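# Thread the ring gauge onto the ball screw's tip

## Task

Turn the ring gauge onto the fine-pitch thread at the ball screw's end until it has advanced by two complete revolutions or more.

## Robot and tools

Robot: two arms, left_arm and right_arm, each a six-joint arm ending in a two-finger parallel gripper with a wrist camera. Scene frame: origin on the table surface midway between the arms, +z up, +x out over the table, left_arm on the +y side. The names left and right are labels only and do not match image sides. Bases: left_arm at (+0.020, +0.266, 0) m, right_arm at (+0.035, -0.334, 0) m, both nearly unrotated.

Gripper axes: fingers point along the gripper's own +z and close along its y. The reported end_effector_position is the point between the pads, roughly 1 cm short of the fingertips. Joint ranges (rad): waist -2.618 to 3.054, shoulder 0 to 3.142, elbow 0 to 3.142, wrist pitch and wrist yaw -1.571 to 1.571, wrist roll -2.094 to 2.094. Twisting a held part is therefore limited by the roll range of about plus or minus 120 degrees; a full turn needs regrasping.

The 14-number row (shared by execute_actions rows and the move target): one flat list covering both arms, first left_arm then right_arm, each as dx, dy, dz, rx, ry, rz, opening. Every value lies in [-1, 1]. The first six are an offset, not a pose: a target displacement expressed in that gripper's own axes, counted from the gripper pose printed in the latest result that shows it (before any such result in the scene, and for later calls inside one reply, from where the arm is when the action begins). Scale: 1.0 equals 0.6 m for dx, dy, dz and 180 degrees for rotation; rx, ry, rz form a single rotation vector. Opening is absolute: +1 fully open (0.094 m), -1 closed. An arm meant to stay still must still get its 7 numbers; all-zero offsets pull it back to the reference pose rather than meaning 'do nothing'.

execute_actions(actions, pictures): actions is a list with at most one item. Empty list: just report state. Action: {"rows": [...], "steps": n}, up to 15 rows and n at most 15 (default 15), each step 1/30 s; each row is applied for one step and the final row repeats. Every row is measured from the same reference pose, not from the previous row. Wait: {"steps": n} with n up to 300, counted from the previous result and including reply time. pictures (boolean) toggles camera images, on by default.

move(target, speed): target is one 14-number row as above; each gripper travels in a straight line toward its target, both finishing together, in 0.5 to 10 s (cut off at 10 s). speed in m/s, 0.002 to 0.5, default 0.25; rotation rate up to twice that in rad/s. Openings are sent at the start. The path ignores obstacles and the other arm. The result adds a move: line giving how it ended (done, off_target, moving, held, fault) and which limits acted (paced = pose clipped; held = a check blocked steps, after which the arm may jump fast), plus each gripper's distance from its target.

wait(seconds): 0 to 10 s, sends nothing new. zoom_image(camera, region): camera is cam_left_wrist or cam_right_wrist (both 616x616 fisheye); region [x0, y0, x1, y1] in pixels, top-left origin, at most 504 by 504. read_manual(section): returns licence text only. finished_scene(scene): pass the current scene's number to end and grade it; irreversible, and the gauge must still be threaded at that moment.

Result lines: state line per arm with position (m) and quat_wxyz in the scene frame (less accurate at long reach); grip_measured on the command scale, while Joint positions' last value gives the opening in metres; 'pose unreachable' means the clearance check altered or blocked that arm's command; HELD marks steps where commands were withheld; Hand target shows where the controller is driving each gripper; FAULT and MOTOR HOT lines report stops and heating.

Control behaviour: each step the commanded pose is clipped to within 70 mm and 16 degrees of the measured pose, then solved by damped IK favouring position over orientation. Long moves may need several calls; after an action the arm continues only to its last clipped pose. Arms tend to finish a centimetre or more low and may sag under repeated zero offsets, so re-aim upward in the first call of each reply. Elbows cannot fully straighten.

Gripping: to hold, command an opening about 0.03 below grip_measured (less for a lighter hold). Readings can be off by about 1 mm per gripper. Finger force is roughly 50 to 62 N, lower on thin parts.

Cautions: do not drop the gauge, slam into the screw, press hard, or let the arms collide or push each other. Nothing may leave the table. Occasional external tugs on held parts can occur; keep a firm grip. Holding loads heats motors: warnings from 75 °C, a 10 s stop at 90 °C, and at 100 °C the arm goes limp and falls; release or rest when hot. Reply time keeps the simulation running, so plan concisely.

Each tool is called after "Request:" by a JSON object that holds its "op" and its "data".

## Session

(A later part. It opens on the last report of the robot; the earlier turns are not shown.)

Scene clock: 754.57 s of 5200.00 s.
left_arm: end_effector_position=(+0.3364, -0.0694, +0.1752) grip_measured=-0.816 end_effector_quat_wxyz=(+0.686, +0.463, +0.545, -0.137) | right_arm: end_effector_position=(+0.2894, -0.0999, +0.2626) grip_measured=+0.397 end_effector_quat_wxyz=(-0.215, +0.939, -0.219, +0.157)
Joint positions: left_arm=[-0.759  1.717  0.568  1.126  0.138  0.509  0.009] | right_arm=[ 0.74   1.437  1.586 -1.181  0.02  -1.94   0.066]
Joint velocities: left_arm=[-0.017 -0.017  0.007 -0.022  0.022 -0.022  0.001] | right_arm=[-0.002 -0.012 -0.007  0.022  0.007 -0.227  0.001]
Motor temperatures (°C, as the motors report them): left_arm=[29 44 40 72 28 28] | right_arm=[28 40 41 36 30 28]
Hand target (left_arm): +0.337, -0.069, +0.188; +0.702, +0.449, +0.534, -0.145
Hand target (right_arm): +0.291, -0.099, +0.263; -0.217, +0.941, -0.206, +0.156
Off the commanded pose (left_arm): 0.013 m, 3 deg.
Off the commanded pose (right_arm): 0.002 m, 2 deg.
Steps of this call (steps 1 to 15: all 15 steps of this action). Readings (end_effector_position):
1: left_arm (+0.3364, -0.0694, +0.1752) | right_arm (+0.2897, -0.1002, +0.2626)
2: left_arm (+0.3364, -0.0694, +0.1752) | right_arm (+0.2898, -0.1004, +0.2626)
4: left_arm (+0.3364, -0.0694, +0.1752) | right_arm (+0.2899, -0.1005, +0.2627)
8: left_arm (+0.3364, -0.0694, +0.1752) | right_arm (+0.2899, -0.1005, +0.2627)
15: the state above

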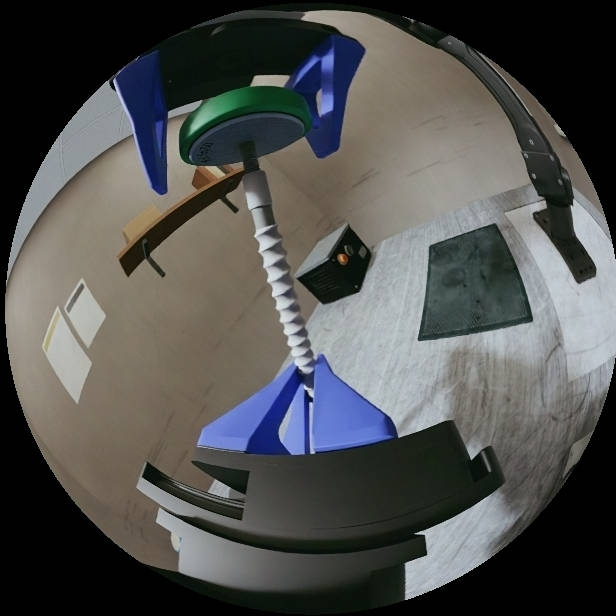

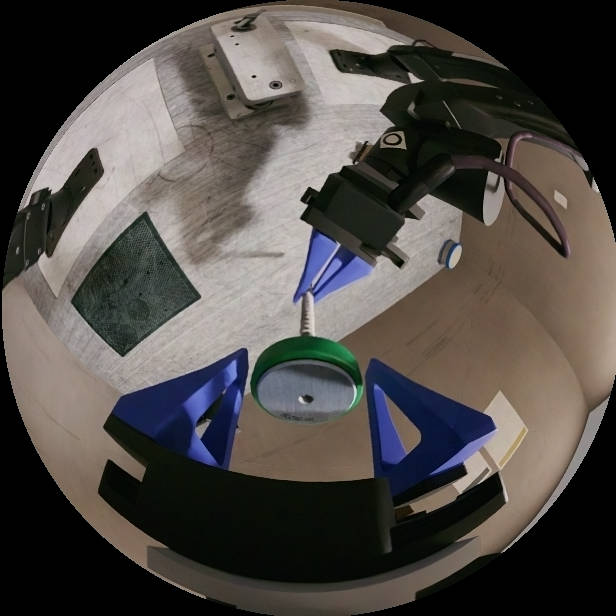

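Request:
{"op": "execute_actions", "data": {"actions": [{"rows": [[-0.018,0.011,0,-0.0075,-0.0143,-0.004,-0.87,0.001,0.0055,0,-0.0048,0.002,0,0.4]], "steps": 10}], "pictures": false}}

Request:
{"op": "execute_actions", "data": {"actions": [{"rows": [[-0.018,0.011,0,-0.0075,-0.0143,-0.004,-0.87,-0.001,0.002,0,-0.002,0,0,0.34],[-0.018,0.011,0,-0.0075,-0.0143,-0.004,-0.87,-0.001,0.002,0,-0.002,0,0,0.28],[-0.018,0.011,0,-0.0075,-0.0143,-0.004,-0.87,-0.001,0.002,0,-0.002,0,0,0.22],[-0.018,0.011,0,-0.0075,-0.0143,-0.004,-0.87,-0.001,0.002,0,-0.002,0,0,0.17],[-0.018,0.011,0,-0.0075,-0.0143,-0.004,-0.87,-0.001,0.002,0,-0.002,0,0,0.14],[-0.018,0.011,0,-0.0075,-0.0143,-0.004,-0.87,-0.001,0.002,0,-0.002,0,0,0.12],[-0.018,0.011,0,-0.0075,-0.0143,-0.004,-0.87,-0.001,0.002,0,-0.002,0,0,0.1],[-0.018,0.011,0,-0.0075,-0.0143,-0.004,-0.87,-0.001,0.002,0,-0.002,0,0,0.08],[-0.018,0.011,0,-0.0075,-0.0143,-0.004,-0.87,-0.001,0.002,0,-0.002,0,0,0.06],[-0.018,0.011,0,-0.0075,-0.0143,-0.004,-0.87,-0.001,0.002,0,-0.002,0,0,0.04]], "steps": 13}], "pictures": false}}

Request:
{"op": "execute_actions", "data": {"actions": [{"rows": [[-0.03,0.018,0,-0.0125,-0.0237,-0.002,-0.87,0.0007,-0.0019,0,-0.0012,0.0086,0.3,0.04]], "steps": 15}], "pictures": false}}

Request:
{"op": "execute_actions", "data": {"actions": [{"rows": [[-0.03,0.018,0,-0.0125,-0.0237,-0.002,-0.87,-0.0006,-0.0019,0,0.0046,0.0074,0.3,0.04]], "steps": 15}], "pictures": false}}

Request:
{"op": "execute_actions", "data": {"actions": [{"rows": [[-0.03,0.018,0,-0.0125,-0.0237,-0.002,-0.87,-0.0017,-0.002,0,0.009,0.0035,0.3,0.04]], "steps": 15}], "pictures": false}}

Request:
{"op": "execute_actions", "data": {"actions": [{"rows": [[-0.03,0.018,0,-0.0125,-0.0237,-0.002,-0.87,-0.001,0.0003,0,0.0081,-0.002,0.3,0.04]], "steps": 15}], "pictures": false}}

Request:
{"op": "execute_actions", "data": {"actions": [{"rows": [[-0.03,0.018,0,-0.0125,-0.0237,-0.002,-0.87,-0.0005,0.0005,0,0.005,-0.0068,0.3,0.04]], "steps": 15}], "pictures": false}}

Request:
{"op": "execute_actions", "data": {"actions": [{"rows": [[-0.03,0.018,0,-0.0125,-0.0237,-0.002,-0.87,0,0,0,0,-0.003,0.14,0.04]], "steps": 15}], "pictures": false}}

Request:
{"op": "execute_actions", "data": {"actions": [{"rows": [[-0.018,0.011,0,-0.0075,-0.0143,-0.004,-0.87,0,0,0,0,0,0,0.04]], "steps": 4}]}}

Request:
{"op": "zoom_image", "data": {"camera": "cam_left_wrist", "region": [170, 60, 310, 200]}}

Scene clock: 791.37 s of 5200.00 s.
left_arm: end_effector_position=(+0.3364, -0.0694, +0.1752) grip_measured=-0.816 end_effector_quat_wxyz=(+0.686, +0.463, +0.545, -0.137) | right_arm: end_effector_position=(+0.2903, -0.1009, +0.2627) grip_measured=+0.397 end_effector_quat_wxyz=(-0.212, +0.940, -0.215, +0.161)
Joint positions: left_arm=[-0.759  1.717  0.568  1.126  0.138  0.509  0.009] | right_arm=[ 0.74   1.437  1.586 -1.181  0.027 -1.95   0.066]
Joint velocities: left_arm=[-0.007 -0.017  0.017 -0.007 -0.051 -0.051 -0.001] | right_arm=[-0.007 -0.012  0.007 -0.095 -0.081 -0.037  0.   ]
Motor temperatures (°C, as the motors report them): left_arm=[29 44 40 70 28 28] | right_arm=[28 40 42 36 30 28]
Hand target (left_arm): +0.337, -0.069, +0.188; +0.702, +0.449, +0.534, -0.145
Hand target (right_arm): +0.289, -0.103, +0.261; -0.207, +0.940, -0.220, +0.158
Off the commanded pose (left_arm): 0.013 m, 3 deg.
Off the commanded pose (right_arm): 0.003 m, 1 deg.
Steps of this call (steps 1 to 90: nothing new was sent; then 33.47 s passed at rest; steps 91 to 100: all 10 steps of this action). Readings (end_effector_position):
91: left_arm (+0.3364, -0.0694, +0.1752) | right_arm (+0.2892, -0.0997, +0.2626)
92: left_arm (+0.3364, -0.0694, +0.1752) | right_arm (+0.2895, -0.1000, +0.2626)
94: left_arm (+0.3364, -0.0694, +0.1752) | right_arm (+0.2899, -0.1004, +0.2626)
98: left_arm (+0.3364, -0.0694, +0.1752) | right_arm (+0.2902, -0.1008, +0.2627)
100: the state above

Scene clock: 791.80 s of 5200.00 s.
left_arm: end_effector_position=(+0.3364, -0.0694, +0.1752) grip_measured=-0.816 end_effector_quat_wxyz=(+0.686, +0.463, +0.545, -0.137) | right_arm: end_effector_position=(+0.2904, -0.1011, +0.2627) grip_measured=+0.074 end_effector_quat_wxyz=(-0.212, +0.940, -0.215, +0.162)
Joint positions: left_arm=[-0.759  1.717  0.568  1.126  0.138  0.509  0.009] | right_arm=[ 0.74   1.437  1.586 -1.181  0.029 -1.95   0.05 ]
Joint velocities: left_arm=[-0.002  0.002 -0.017 -0.051 -0.022 -0.007 -0.   ] | right_arm=[-0.017 -0.002  0.002 -0.007 -0.051 -0.007  0.   ]
Motor temperatures (°C, as the motors report them): left_arm=[29 44 40 70 28 28] | right_arm=[28 40 42 36 30 28]
Hand target (left_arm): +0.337, -0.069, +0.188; +0.702, +0.449, +0.534, -0.145
Hand target (right_arm): +0.289, -0.102, +0.262; -0.209, +0.940, -0.215, +0.161
Off the commanded pose (left_arm): 0.013 m, 3 deg.
Off the commanded pose (right_arm): 0.001 m, 0 deg.
Steps of this call (steps 1 to 13: all 13 steps of this action). Readings (end_effector_position):
1: left_arm (+0.3364, -0.0694, +0.1752) | right_arm (+0.2904, -0.1010, +0.2627)
2: left_arm (+0.3364, -0.0694, +0.1752) | right_arm (+0.2904, -0.1010, +0.2627)
4: left_arm (+0.3364, -0.0694, +0.1752) | right_arm (+0.2904, -0.1010, +0.2627)
8: left_arm (+0.3364, -0.0694, +0.1752) | right_arm (+0.2904, -0.1010, +0.2627)
13: the state above

Scene clock: 792.30 s of 5200.00 s.
left_arm: end_effector_position=(+0.3368, -0.0691, +0.1759) grip_measured=-0.816 end_effector_quat_wxyz=(+0.687, +0.461, +0.545, -0.136) | right_arm: end_effector_position=(+0.2905, -0.1013, +0.2626) grip_measured=+0.074 end_effector_quat_wxyz=(-0.254, +0.812, -0.519, +0.082)
Joint positions: left_arm=[-0.759  1.717  0.568  1.129  0.135  0.509  0.009] | right_arm=[ 0.74   1.437  1.586 -1.181  0.03  -1.264  0.05 ]
Joint velocities: left_arm=[ 0.007 -0.012 -0.007  0.037 -0.037  0.007 -0.001] | right_arm=[-0.002  0.007  0.002 -0.007  0.066  1.37  -0.   ]
Motor temperatures (°C, as the motors report them): left_arm=[29 44 40 70 28 28] | right_arm=[28 40 42 36 30 28]
Hand target (left_arm): +0.337, -0.069, +0.196; +0.713, +0.443, +0.524, -0.145
Hand target (right_arm): +0.291, -0.100, +0.263; -0.260, +0.754, -0.600, +0.058
Off the commanded pose (left_arm): 0.020 m, 5 deg.
Off the commanded pose (right_arm): 0.001 m, 15 deg; orientation clipped at the last step of the last action.
Steps of this call (steps 1 to 15: all 15 steps of this action). Readings (end_effector_position):
1: left_arm (+0.3364, -0.0694, +0.1755) | right_arm (+0.2904, -0.1011, +0.2627)
2: left_arm (+0.3364, -0.0694, +0.1756) | right_arm (+0.2904, -0.1011, +0.2627)
4: left_arm (+0.3364, -0.0694, +0.1757) | right_arm (+0.2904, -0.1011, +0.2627)
8: left_arm (+0.3366, -0.0693, +0.1758) | right_arm (+0.2904, -0.1011, +0.2627)
15: the state above

Scene clock: 792.80 s of 5200.00 s.
left_arm: end_effector_position=(+0.3371, -0.0689, +0.1763) grip_measured=-0.816 end_effector_quat_wxyz=(+0.687, +0.460, +0.545, -0.135) | right_arm: end_effector_position=(+0.2905, -0.1013, +0.2626) grip_measured=+0.074 end_effector_quat_wxyz=(+0.266, -0.586, +0.765, +0.010)
Joint positions: left_arm=[-0.759  1.717  0.568  1.131  0.133  0.509  0.009] | right_arm=[ 0.74   1.437  1.586 -1.181  0.03  -0.567  0.05 ]
Joint velocities: left_arm=[-0.002 -0.017  0.007  0.007 -0.066 -0.022  0.   ] | right_arm=[-0.007  0.007 -0.007 -0.022  0.007  1.297 -0.001]
Motor temperatures (°C, as the motors report them): left_arm=[29 44 40 70 28 28] | right_arm=[28 40 42 36 30 28]
Hand target (left_arm): +0.337, -0.069, +0.197; +0.714, +0.442, +0.523, -0.145
Hand target (right_arm): +0.291, -0.101, +0.263; +0.265, -0.504, +0.821, +0.034
Off the commanded pose (left_arm): 0.021 m, 5 deg.
Off the commanded pose (right_arm): 0.001 m, 14 deg; orientation clipped at the last step of the last action.
Steps of this call (steps 1 to 15: all 15 steps of this action). Readings (end_effector_position):
1: left_arm (+0.3368, -0.0691, +0.1760) | right_arm (+0.2905, -0.1013, +0.2626)
2: left_arm (+0.3369, -0.0691, +0.1760) | right_arm (+0.2905, -0.1013, +0.2626)
4: left_arm (+0.3369, -0.0690, +0.1761) | right_arm (+0.2905, -0.1013, +0.2626)
8: left_arm (+0.3370, -0.0689, +0.1762) | right_arm (+0.2905, -0.1013, +0.2626)
15: the state above

Scene clock: 793.30 s of 5200.00 s.
left_arm: end_effector_position=(+0.3373, -0.0687, +0.1765) grip_measured=-0.816 end_effector_quat_wxyz=(+0.688, +0.460, +0.545, -0.135) | right_arm: end_effector_position=(+0.2901, -0.1009, +0.2626) grip_measured=+0.074 end_effector_quat_wxyz=(+0.246, -0.289, +0.920, +0.102)
Joint positions: left_arm=[-0.759  1.717  0.568  1.132  0.132  0.509  0.009] | right_arm=[ 0.74   1.437  1.586 -1.181  0.026  0.134  0.05 ]
Joint velocities: left_arm=[-0.002  0.002 -0.012 -0.066 -0.007 -0.051 -0.   ] | right_arm=[-0.012  0.002  0.007 -0.037  0.022  1.297 -0.001]
Motor temperatures (°C, as the motors report them): left_arm=[29 44 40 71 28 28] | right_arm=[28 40 42 36 30 28]
Hand target (left_arm): +0.337, -0.068, +0.197; +0.715, +0.441, +0.523, -0.144
Hand target (right_arm): +0.292, -0.101, +0.263; +0.237, -0.192, +0.945, +0.121
Off the commanded pose (left_arm): 0.021 m, 5 deg.
Off the commanded pose (right_arm): 0.002 m, 14 deg; orientation clipped at the last step of the last action.
Steps of this call (steps 1 to 15: all 15 steps of this action). Readings (end_effector_position):
1: left_arm (+0.3372, -0.0688, +0.1763) | right_arm (+0.2904, -0.1012, +0.2626)
2: left_arm (+0.3372, -0.0688, +0.1764) | right_arm (+0.2902, -0.1011, +0.2626)
4: left_arm (+0.3372, -0.0688, +0.1764) | right_arm (+0.2901, -0.1010, +0.2626)
8: left_arm (+0.3373, -0.0688, +0.1765) | right_arm (+0.2901, -0.1009, +0.2626)
15: the state above

Scene clock: 793.80 s of 5200.00 s.
left_arm: end_effector_position=(+0.3373, -0.0688, +0.1766) grip_measured=-0.816 end_effector_quat_wxyz=(+0.688, +0.460, +0.545, -0.135) | right_arm: end_effector_position=(+0.2894, -0.1002, +0.2625) grip_measured=+0.074 end_effector_quat_wxyz=(+0.193, +0.047, +0.963, +0.183)
Joint positions: left_arm=[-0.759  1.717  0.568  1.132  0.132  0.509  0.009] | right_arm=[ 0.74   1.437  1.586 -1.181  0.021  0.842  0.05 ]
Joint velocities: left_arm=[ 0.012  0.002 -0.007 -0.007 -0.022 -0.007 -0.   ] | right_arm=[-0.012  0.002 -0.012 -0.007 -0.007  1.414 -0.001]
Motor temperatures (°C, as the motors report them): left_arm=[29 44 40 71 28 28] | right_arm=[28 40 42 36 30 28]
Hand target (left_arm): +0.338, -0.068, +0.197; +0.715, +0.441, +0.523, -0.143
Hand target (right_arm): +0.290, -0.101, +0.263; +0.177, +0.147, +0.953, +0.197
Off the commanded pose (left_arm): 0.021 m, 5 deg.
Off the commanded pose (right_arm): 0.001 m, 14 deg; orientation clipped at the last step of the last action.
Steps of this call (steps 1 to 15: all 15 steps of this action). Readings (end_effector_position):
1: left_arm (+0.3373, -0.0687, +0.1765) | right_arm (+0.2899, -0.1007, +0.2626)
2: left_arm (+0.3373, -0.0687, +0.1766) | right_arm (+0.2897, -0.1005, +0.2626)
4: left_arm (+0.3373, -0.0687, +0.1766) | right_arm (+0.2895, -0.1003, +0.2625)
8: left_arm (+0.3373, -0.0687, +0.1766) | right_arm (+0.2894, -0.1002, +0.2625)
15: the state above

Scene clock: 794.30 s of 5200.00 s.
left_arm: end_effector_position=(+0.3370, -0.0690, +0.1766) grip_measured=-0.816 end_effector_quat_wxyz=(+0.688, +0.460, +0.544, -0.136) | right_arm: end_effector_position=(+0.2891, -0.0994, +0.2627) grip_measured=+0.074 end_effector_quat_wxyz=(+0.116, +0.379, +0.886, +0.240)
Joint positions: left_arm=[-0.759  1.717  0.568  1.132  0.134  0.509  0.009] | right_arm=[ 0.74   1.437  1.586 -1.18   0.017  1.553  0.05 ]
Joint velocities: left_arm=[-0.017  0.002 -0.012 -0.051  0.037 -0.095 -0.   ] | right_arm=[-0.017 -0.012 -0.007  0.007  0.037  1.311  0.   ]
Motor temperatures (°C, as the motors report them): left_arm=[29 44 40 71 28 28] | right_arm=[28 40 42 36 30 28]
Hand target (left_arm): +0.337, -0.068, +0.197; +0.715, +0.441, +0.523, -0.143
Hand target (right_arm): +0.290, -0.100, +0.263; +0.095, +0.469, +0.843, +0.247
Off the commanded pose (left_arm): 0.021 m, 5 deg.
Off the commanded pose (right_arm): 0.001 m, 13 deg; orientation clipped at the last step of the last action.
Steps of this call (steps 1 to 15: all 15 steps of this action). Readings (end_effector_position):
1: left_arm (+0.3372, -0.0688, +0.1766) | right_arm (+0.2892, -0.1000, +0.2625)
2: left_arm (+0.3372, -0.0688, +0.1766) | right_arm (+0.2891, -0.0997, +0.2626)
4: left_arm (+0.3371, -0.0689, +0.1766) | right_arm (+0.2890, -0.0996, +0.2626)
8: left_arm (+0.3371, -0.0689, +0.1766) | right_arm (+0.2890, -0.0995, +0.2626)
15: the state above

Scene clock: 794.80 s of 5200.00 s.
left_arm: end_effector_position=(+0.3368, -0.0691, +0.1766) grip_measured=-0.816 end_effector_quat_wxyz=(+0.688, +0.461, +0.544, -0.136) | right_arm: end_effector_position=(+0.2893, -0.0991, +0.2629) grip_measured=+0.074 end_effector_quat_wxyz=(+0.064, +0.554, +0.788, +0.260)
Joint positions: left_arm=[-0.759  1.717  0.568  1.132  0.135  0.509  0.009] | right_arm=[ 0.74   1.437  1.586 -1.178  0.016  1.97   0.05 ]
Joint velocities: left_arm=[-0.046 -0.012  0.002 -0.11  -0.007 -0.022  0.   ] | right_arm=[-0.002 -0.012  0.002 -0.022  0.022  0.183 -0.   ]
Motor temperatures (°C, as the motors report them): left_arm=[29 44 40 71 28 28] | right_arm=[28 40 42 36 30 28]
Hand target (left_arm): +0.337, -0.069, +0.197; +0.715, +0.441, +0.523, -0.144
Hand target (right_arm): +0.289, -0.099, +0.263; +0.065, +0.564, +0.781, +0.258
Off the commanded pose (left_arm): 0.021 m, 5 deg.
Off the commanded pose (right_arm): 0.000 m, 1 deg.
Steps of this call (steps 1 to 15: all 15 steps of this action). Readings (end_effector_position):
1: left_arm (+0.3369, -0.0690, +0.1766) | right_arm (+0.2891, -0.0993, +0.2627)
2: left_arm (+0.3369, -0.0690, +0.1766) | right_arm (+0.2890, -0.0991, +0.2628)
4: left_arm (+0.3369, -0.0691, +0.1766) | right_arm (+0.2890, -0.0990, +0.2628)
8: left_arm (+0.3368, -0.0691, +0.1766) | right_arm (+0.2891, -0.0990, +0.2629)
15: the state above

Scene clock: 794.93 s of 5200.00 s.
left_arm: end_effector_position=(+0.3368, -0.0691, +0.1765) grip_measured=-0.816 end_effector_quat_wxyz=(+0.688, +0.461, +0.544, -0.136) | right_arm: end_effector_position=(+0.2894, -0.0991, +0.2630) grip_measured=+0.074 end_effector_quat_wxyz=(+0.064, +0.555, +0.788, +0.260)
Joint positions: left_arm=[-0.759  1.717  0.568  1.132  0.135  0.509  0.009] | right_arm=[ 0.74   1.437  1.586 -1.178  0.016  1.971  0.05 ]
Joint velocities: left_arm=[-0.012  0.007 -0.002 -0.007 -0.007 -0.051 -0.001] | right_arm=[ 0.007  0.017  0.012 -0.007 -0.051  0.007  0.001]
Motor temperatures (°C, as the motors report them): left_arm=[29 44 40 71 28 28] | right_arm=[28 40 42 36 30 28]
Hand target (left_arm): +0.337, -0.069, +0.189; +0.704, +0.447, +0.533, -0.144
Hand target (right_arm): +0.289, -0.099, +0.263; +0.064, +0.554, +0.788, +0.260
Off the commanded pose (left_arm): 0.013 m, 3 deg.
Off the commanded pose (right_arm): 0.000 m, 0 deg.
Steps of this call (steps 1 to 4: all 4 steps of this action). Readings (end_effector_position):
1: left_arm (+0.3368, -0.0691, +0.1765) | right_arm (+0.2893, -0.0991, +0.2629)
2: left_arm (+0.3368, -0.0691, +0.1765) | right_arm (+0.2894, -0.0991, +0.2630)
4: the state above

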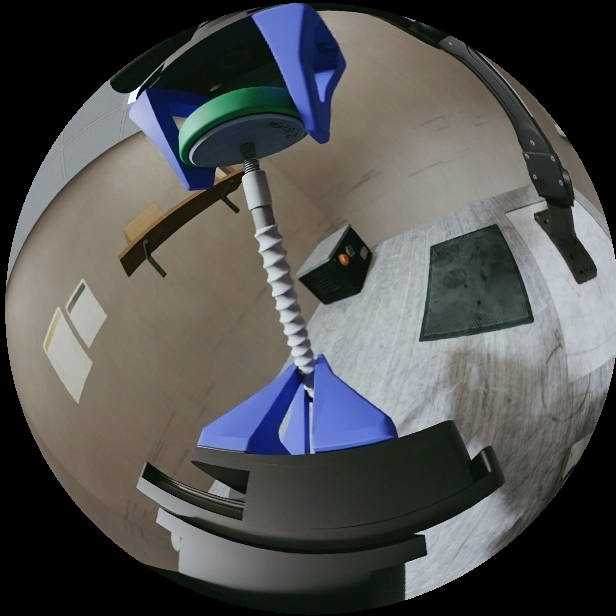

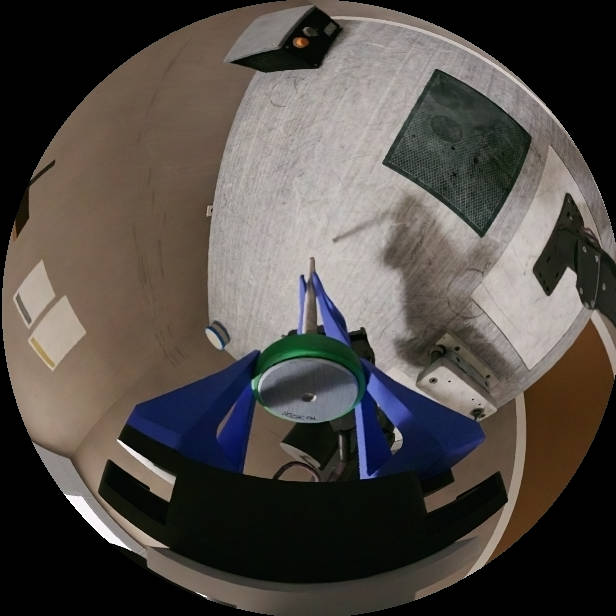

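Region (170, 60, 310, 200) of cam_left_wrist's 616x616 image, scaled by 3.600, with more detail than that image has.

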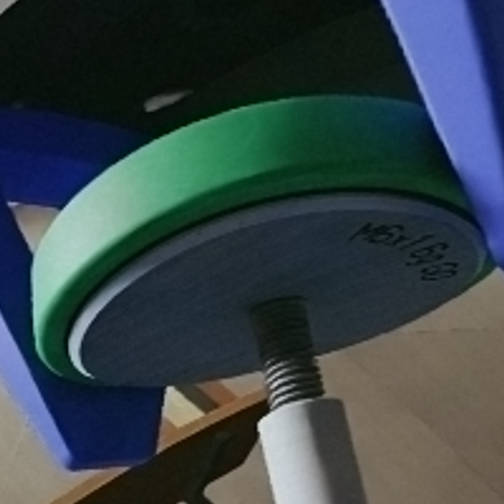

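Request:
{"op": "execute_actions", "data": {"actions": [{"rows": [[-0.018,0.011,0,-0.0075,-0.0143,-0.004,-0.87,0,0,0,0,0,0,0.1],[-0.018,0.011,0,-0.0075,-0.0143,-0.004,-0.87,0,0,0,0,0,0,0.2],[-0.018,0.011,0,-0.0075,-0.0143,-0.004,-0.87,0,0,0,0,0,0,0.3],[-0.018,0.011,0,-0.0075,-0.0143,-0.004,-0.87,0,0,0,0,0,0,0.4]], "steps": 8}], "pictures": false}}

Request:
{"op": "execute_actions", "data": {"actions": [{"rows": [[-0.018,0.011,0,-0.0075,-0.0143,-0.004,-0.87,0.001,0.0023,0,0.0012,0.0086,-0.3,0.4]], "steps": 15}], "pictures": false}}

Request:
{"op": "execute_actions", "data": {"actions": [{"rows": [[-0.018,0.011,0,-0.0075,-0.0143,-0.004,-0.87,-0.0006,0.0024,0,-0.0046,0.0074,-0.3,0.4]], "steps": 15}], "pictures": false}}

Request:
{"op": "execute_actions", "data": {"actions": [{"rows": [[-0.018,0.011,0,-0.0075,-0.0143,-0.004,-0.87,-0.0021,0.0014,0,-0.0083,0.0026,-0.3,0.4]], "steps": 15}], "pictures": false}}

Request:
{"op": "execute_actions", "data": {"actions": [{"rows": [[-0.018,0.011,0,-0.0075,-0.0143,-0.004,-0.87,-0.0025,-0.0003,0,-0.008,-0.0034,-0.3,0.4]], "steps": 15}], "pictures": false}}

Request:
{"op": "execute_actions", "data": {"actions": [{"rows": [[-0.018,0.011,0,-0.0075,-0.0143,-0.004,-0.87,-0.0017,-0.0018,0,-0.0038,-0.0078,-0.3,0.4]], "steps": 15}], "pictures": false}}

Request:
{"op": "execute_actions", "data": {"actions": [{"rows": [[-0.018,0.011,0,-0.0075,-0.0143,-0.004,-0.87,-0.0001,-0.001,0,0.0,-0.0041,-0.14,0.4]], "steps": 15}]}}

Request:
{"op": "zoom_image", "data": {"camera": "cam_right_wrist", "region": [230, 260, 390, 440]}}

Scene clock: 810.40 s of 5200.00 s.
left_arm: end_effector_position=(+0.3368, -0.0691, +0.1764) grip_measured=-0.816 end_effector_quat_wxyz=(+0.687, +0.461, +0.544, -0.136) | right_arm: end_effector_position=(+0.2894, -0.0991, +0.2630) grip_measured=+0.397 end_effector_quat_wxyz=(+0.064, +0.555, +0.788, +0.260)
Joint positions: left_arm=[-0.759  1.717  0.568  1.131  0.135  0.509  0.009] | right_arm=[ 0.74   1.437  1.586 -1.178  0.016  1.971  0.066]
Joint velocities: left_arm=[ 0.007 -0.012 -0.002  0.022 -0.037  0.007  0.001] | right_arm=[ 0.027  0.007  0.017  0.007 -0.022 -0.066  0.001]
Motor temperatures (°C, as the motors report them): left_arm=[29 44 40 71 28 28] | right_arm=[28 40 41 36 30 28]
Hand target (left_arm): +0.337, -0.069, +0.189; +0.704, +0.447, +0.533, -0.144
Hand target (right_arm): +0.289, -0.099, +0.263; +0.064, +0.555, +0.788, +0.260
Off the commanded pose (left_arm): 0.013 m, 3 deg.
Off the commanded pose (right_arm): 0.000 m, 0 deg.
Steps of this call (steps 1 to 90: nothing new was sent; then 12.20 s passed at rest; steps 91 to 98: all 8 steps of this action). Readings (end_effector_position):
91: left_arm (+0.3368, -0.0691, +0.1765) | right_arm (+0.2894, -0.0991, +0.2630)
92: left_arm (+0.3368, -0.0691, +0.1764) | right_arm (+0.2894, -0.0991, +0.2630)
94: left_arm (+0.3368, -0.0691, +0.1764) | right_arm (+0.2894, -0.0991, +0.2630)
98: the state above

Scene clock: 810.90 s of 5200.00 s.
left_arm: end_effector_position=(+0.3368, -0.0691, +0.1764) grip_measured=-0.816 end_effector_quat_wxyz=(+0.687, +0.461, +0.544, -0.136) | right_arm: end_effector_position=(+0.2891, -0.0988, +0.2630) grip_measured=+0.397 end_effector_quat_wxyz=(+0.147, +0.256, +0.929, +0.224)
Joint positions: left_arm=[-0.759  1.717  0.568  1.131  0.135  0.509  0.009] | right_arm=[ 0.74   1.437  1.586 -1.178  0.014  1.282  0.066]
Joint velocities: left_arm=[ 0.012  0.002  0.002 -0.007  0.022  0.051 -0.001] | right_arm=[-0.002 -0.002  0.002 -0.007 -0.037 -1.341 -0.001]
Motor temperatures (°C, as the motors report them): left_arm=[29 44 40 71 28 28] | right_arm=[28 40 42 36 30 28]
Hand target (left_arm): +0.337, -0.069, +0.189; +0.704, +0.447, +0.533, -0.144
Hand target (right_arm): +0.290, -0.098, +0.264; +0.167, +0.158, +0.950, +0.209
Off the commanded pose (left_arm): 0.013 m, 3 deg.
Off the commanded pose (right_arm): 0.002 m, 15 deg; orientation clipped at the last step of the last action.
Steps of this call (steps 1 to 15: all 15 steps of this action). Readings (end_effector_position):
1: left_arm (+0.3368, -0.0691, +0.1764) | right_arm (+0.2894, -0.0991, +0.2630)
2: left_arm (+0.3368, -0.0691, +0.1764) | right_arm (+0.2894, -0.0991, +0.2630)
4: left_arm (+0.3368, -0.0691, +0.1764) | right_arm (+0.2894, -0.0991, +0.2630)
8: left_arm (+0.3368, -0.0691, +0.1764) | right_arm (+0.2894, -0.0991, +0.2630)
15: the state above

Scene clock: 811.40 s of 5200.00 s.
left_arm: end_effector_position=(+0.3368, -0.0691, +0.1764) grip_measured=-0.816 end_effector_quat_wxyz=(+0.687, +0.461, +0.544, -0.136) | right_arm: end_effector_position=(+0.2889, -0.0986, +0.2630) grip_measured=+0.397 end_effector_quat_wxyz=(+0.214, -0.080, +0.960, +0.160)
Joint positions: left_arm=[-0.759  1.717  0.568  1.131  0.135  0.509  0.009] | right_arm=[ 0.74   1.437  1.586 -1.178  0.012  0.58   0.066]
Joint velocities: left_arm=[-0.012 -0.017  0.002 -0.066 -0.037  0.022  0.001] | right_arm=[ 0.007  0.012 -0.012  0.007 -0.051 -1.429 -0.   ]
Motor temperatures (°C, as the motors report them): left_arm=[29 44 40 71 28 28] | right_arm=[28 40 42 36 30 28]
Hand target (left_arm): +0.337, -0.069, +0.189; +0.704, +0.447, +0.533, -0.144
Hand target (right_arm): +0.290, -0.098, +0.264; +0.228, -0.178, +0.947, +0.140
Off the commanded pose (left_arm): 0.013 m, 3 deg.
Off the commanded pose (right_arm): 0.001 m, 14 deg; orientation clipped at the last step of the last action.
Steps of this call (steps 1 to 15: all 15 steps of this action). Readings (end_effector_position):
1: left_arm (+0.3368, -0.0691, +0.1764) | right_arm (+0.2891, -0.0987, +0.2630)
2: left_arm (+0.3368, -0.0691, +0.1764) | right_arm (+0.2891, -0.0987, +0.2630)
4: left_arm (+0.3368, -0.0691, +0.1764) | right_arm (+0.2891, -0.0987, +0.2630)
8: left_arm (+0.3368, -0.0691, +0.1764) | right_arm (+0.2891, -0.0987, +0.2630)
15: the state above

Scene clock: 811.90 s of 5200.00 s.
left_arm: end_effector_position=(+0.3368, -0.0691, +0.1764) grip_measured=-0.816 end_effector_quat_wxyz=(+0.687, +0.461, +0.544, -0.136) | right_arm: end_effector_position=(+0.2889, -0.0985, +0.2630) grip_measured=+0.397 end_effector_quat_wxyz=(+0.257, -0.408, +0.873, +0.076)
Joint positions: left_arm=[-0.759  1.717  0.568  1.131  0.135  0.509  0.009] | right_arm=[ 0.74   1.437  1.586 -1.178  0.012 -0.129  0.066]
Joint velocities: left_arm=[ 0.007 -0.012  0.002  0.022  0.037  0.007 -0.001] | right_arm=[-0.007  0.002 -0.002  0.007 -0.066 -1.429  0.   ]
Motor temperatures (°C, as the motors report them): left_arm=[29 44 40 71 28 28] | right_arm=[28 40 42 36 30 28]
Hand target (left_arm): +0.337, -0.069, +0.189; +0.704, +0.447, +0.533, -0.144
Hand target (right_arm): +0.290, -0.098, +0.264; +0.262, -0.496, +0.826, +0.053
Off the commanded pose (left_arm): 0.013 m, 3 deg.
Off the commanded pose (right_arm): 0.002 m, 13 deg; orientation clipped at the last step of the last action.
Steps of this call (steps 1 to 15: all 15 steps of this action). Readings (end_effector_position):
1: left_arm (+0.3368, -0.0691, +0.1764) | right_arm (+0.2889, -0.0986, +0.2630)
2: left_arm (+0.3368, -0.0691, +0.1764) | right_arm (+0.2889, -0.0986, +0.2630)
4: left_arm (+0.3368, -0.0691, +0.1764) | right_arm (+0.2889, -0.0986, +0.2630)
8: left_arm (+0.3368, -0.0691, +0.1764) | right_arm (+0.2889, -0.0986, +0.2630)
15: the state above

Scene clock: 812.40 s of 5200.00 s.
left_arm: end_effector_position=(+0.3368, -0.0691, +0.1764) grip_measured=-0.816 end_effector_quat_wxyz=(+0.687, +0.461, +0.544, -0.136) | right_arm: end_effector_position=(+0.2890, -0.0987, +0.2630) grip_measured=+0.397 end_effector_quat_wxyz=(-0.267, +0.688, -0.675, +0.019)
Joint positions: left_arm=[-0.759  1.717  0.568  1.131  0.135  0.509  0.009] | right_arm=[ 0.74   1.437  1.586 -1.178  0.013 -0.844  0.066]
Joint velocities: left_arm=[-0.007 -0.027 -0.017 -0.051 -0.022 -0.007 -0.   ] | right_arm=[-0.012 -0.022  0.002 -0.095  0.022 -1.443  0.001]
Motor temperatures (°C, as the motors report them): left_arm=[29 44 40 71 28 28] | right_arm=[28 40 42 36 30 28]
Hand target (left_arm): +0.337, -0.069, +0.189; +0.704, +0.447, +0.533, -0.144
Hand target (right_arm): +0.290, -0.098, +0.264; -0.265, +0.753, -0.601, +0.041
Off the commanded pose (left_arm): 0.013 m, 3 deg.
Off the commanded pose (right_arm): 0.002 m, 13 deg.
Steps of this call (steps 1 to 15: all 15 steps of this action). Readings (end_effector_position):
1: left_arm (+0.3368, -0.0691, +0.1764) | right_arm (+0.2889, -0.0985, +0.2630)
2: left_arm (+0.3368, -0.0691, +0.1764) | right_arm (+0.2889, -0.0986, +0.2630)
4: left_arm (+0.3368, -0.0691, +0.1764) | right_arm (+0.2890, -0.0987, +0.2630)
8: left_arm (+0.3368, -0.0691, +0.1764) | right_arm (+0.2890, -0.0987, +0.2630)
15: the state above

Scene clock: 812.90 s of 5200.00 s.
left_arm: end_effector_position=(+0.3368, -0.0691, +0.1764) grip_measured=-0.816 end_effector_quat_wxyz=(+0.687, +0.461, +0.544, -0.136) | right_arm: end_effector_position=(+0.2895, -0.0992, +0.2630) grip_measured=+0.397 end_effector_quat_wxyz=(-0.242, +0.881, -0.391, +0.113)
Joint positions: left_arm=[-0.759  1.717  0.568  1.131  0.135  0.509  0.009] | right_arm=[ 0.74   1.437  1.586 -1.178  0.017 -1.561  0.066]
Joint velocities: left_arm=[-0.007  0.007  0.012  0.022 -0.007  0.007  0.   ] | right_arm=[ 0.012 -0.017 -0.007 -0.037 -0.007 -1.355 -0.001]
Motor temperatures (°C, as the motors report them): left_arm=[29 44 40 71 28 28] | right_arm=[28 40 42 36 30 28]
Hand target (left_arm): +0.337, -0.069, +0.189; +0.704, +0.447, +0.533, -0.144
Hand target (right_arm): +0.290, -0.098, +0.264; -0.233, +0.916, -0.299, +0.132
Off the commanded pose (left_arm): 0.013 m, 3 deg.
Off the commanded pose (right_arm): 0.002 m, 13 deg.
Steps of this call (steps 1 to 15: all 15 steps of this action). Readings (end_effector_position):
1: left_arm (+0.3368, -0.0691, +0.1764) | right_arm (+0.2891, -0.0987, +0.2630)
2: left_arm (+0.3368, -0.0691, +0.1764) | right_arm (+0.2892, -0.0989, +0.2630)
4: left_arm (+0.3368, -0.0691, +0.1764) | right_arm (+0.2894, -0.0991, +0.2630)
8: left_arm (+0.3368, -0.0691, +0.1764) | right_arm (+0.2896, -0.0993, +0.2630)
15: the state above

Scene clock: 813.40 s of 5200.00 s.
left_arm: end_effector_position=(+0.3368, -0.0691, +0.1764) grip_measured=-0.816 end_effector_quat_wxyz=(+0.687, +0.461, +0.544, -0.136) | right_arm: end_effector_position=(+0.2894, -0.0990, +0.2630) grip_measured=+0.397 end_effector_quat_wxyz=(-0.214, +0.943, -0.199, +0.161)
Joint positions: left_arm=[-0.759  1.717  0.568  1.131  0.135  0.509  0.009] | right_arm=[ 0.74   1.437  1.586 -1.178  0.016 -1.981  0.066]
Joint velocities: left_arm=[-0.007 -0.012 -0.002  0.007  0.007  0.022 -0.001] | right_arm=[ 0.002 -0.012 -0.002  0.037 -0.007 -0.066  0.   ]
Motor temperatures (°C, as the motors report them): left_arm=[29 44 40 71 28 28] | right_arm=[28 40 42 36 30 28]
Hand target (left_arm): +0.337, -0.069, +0.189; +0.704, +0.447, +0.533, -0.144
Hand target (right_arm): +0.290, -0.099, +0.263; -0.214, +0.945, -0.188, +0.158
Off the commanded pose (left_arm): 0.013 m, 3 deg.
Off the commanded pose (right_arm): 0.001 m, 1 deg.
Steps of this call (steps 1 to 15: all 15 steps of this action). Readings (end_effector_position):
1: left_arm (+0.3368, -0.0691, +0.1764) | right_arm (+0.2896, -0.0993, +0.2630)
2: left_arm (+0.3368, -0.0691, +0.1764) | right_arm (+0.2897, -0.0994, +0.2630)
4: left_arm (+0.3368, -0.0691, +0.1764) | right_arm (+0.2898, -0.0995, +0.2630)
8: left_arm (+0.3368, -0.0691, +0.1764) | right_arm (+0.2898, -0.0995, +0.2630)
15: the state above

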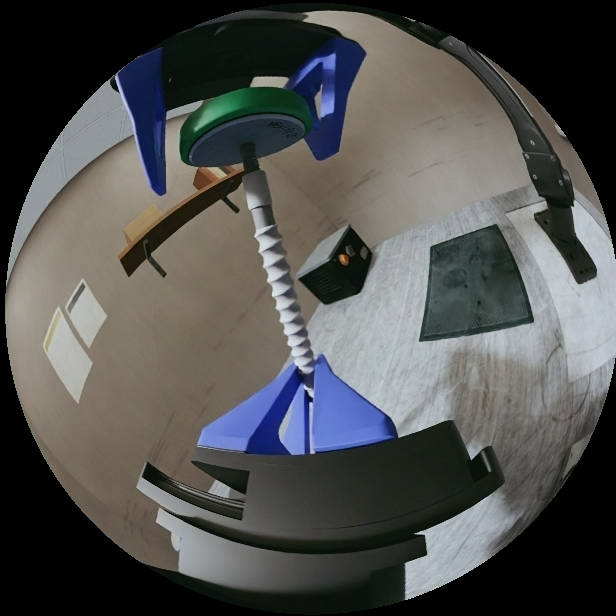

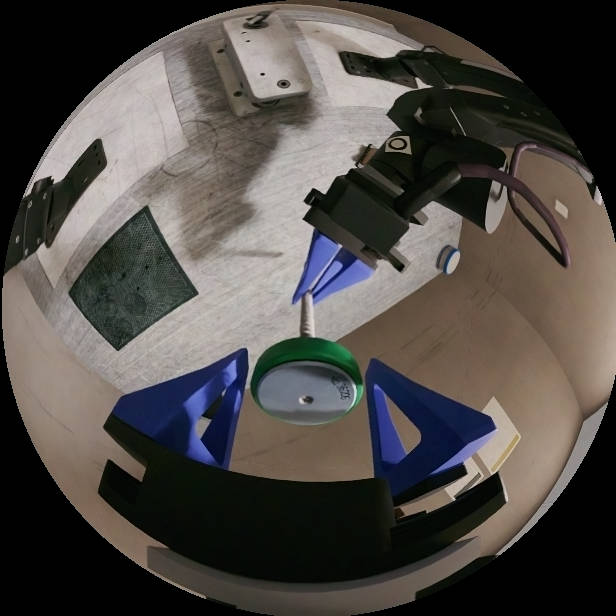

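Region (230, 260, 390, 440) of cam_right_wrist's 616x616 image, scaled by 2.800, with more detail than that image has.

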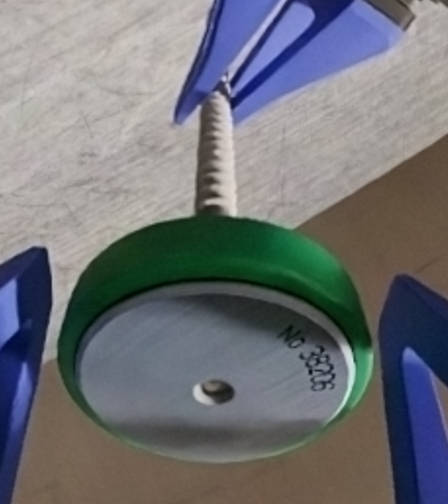

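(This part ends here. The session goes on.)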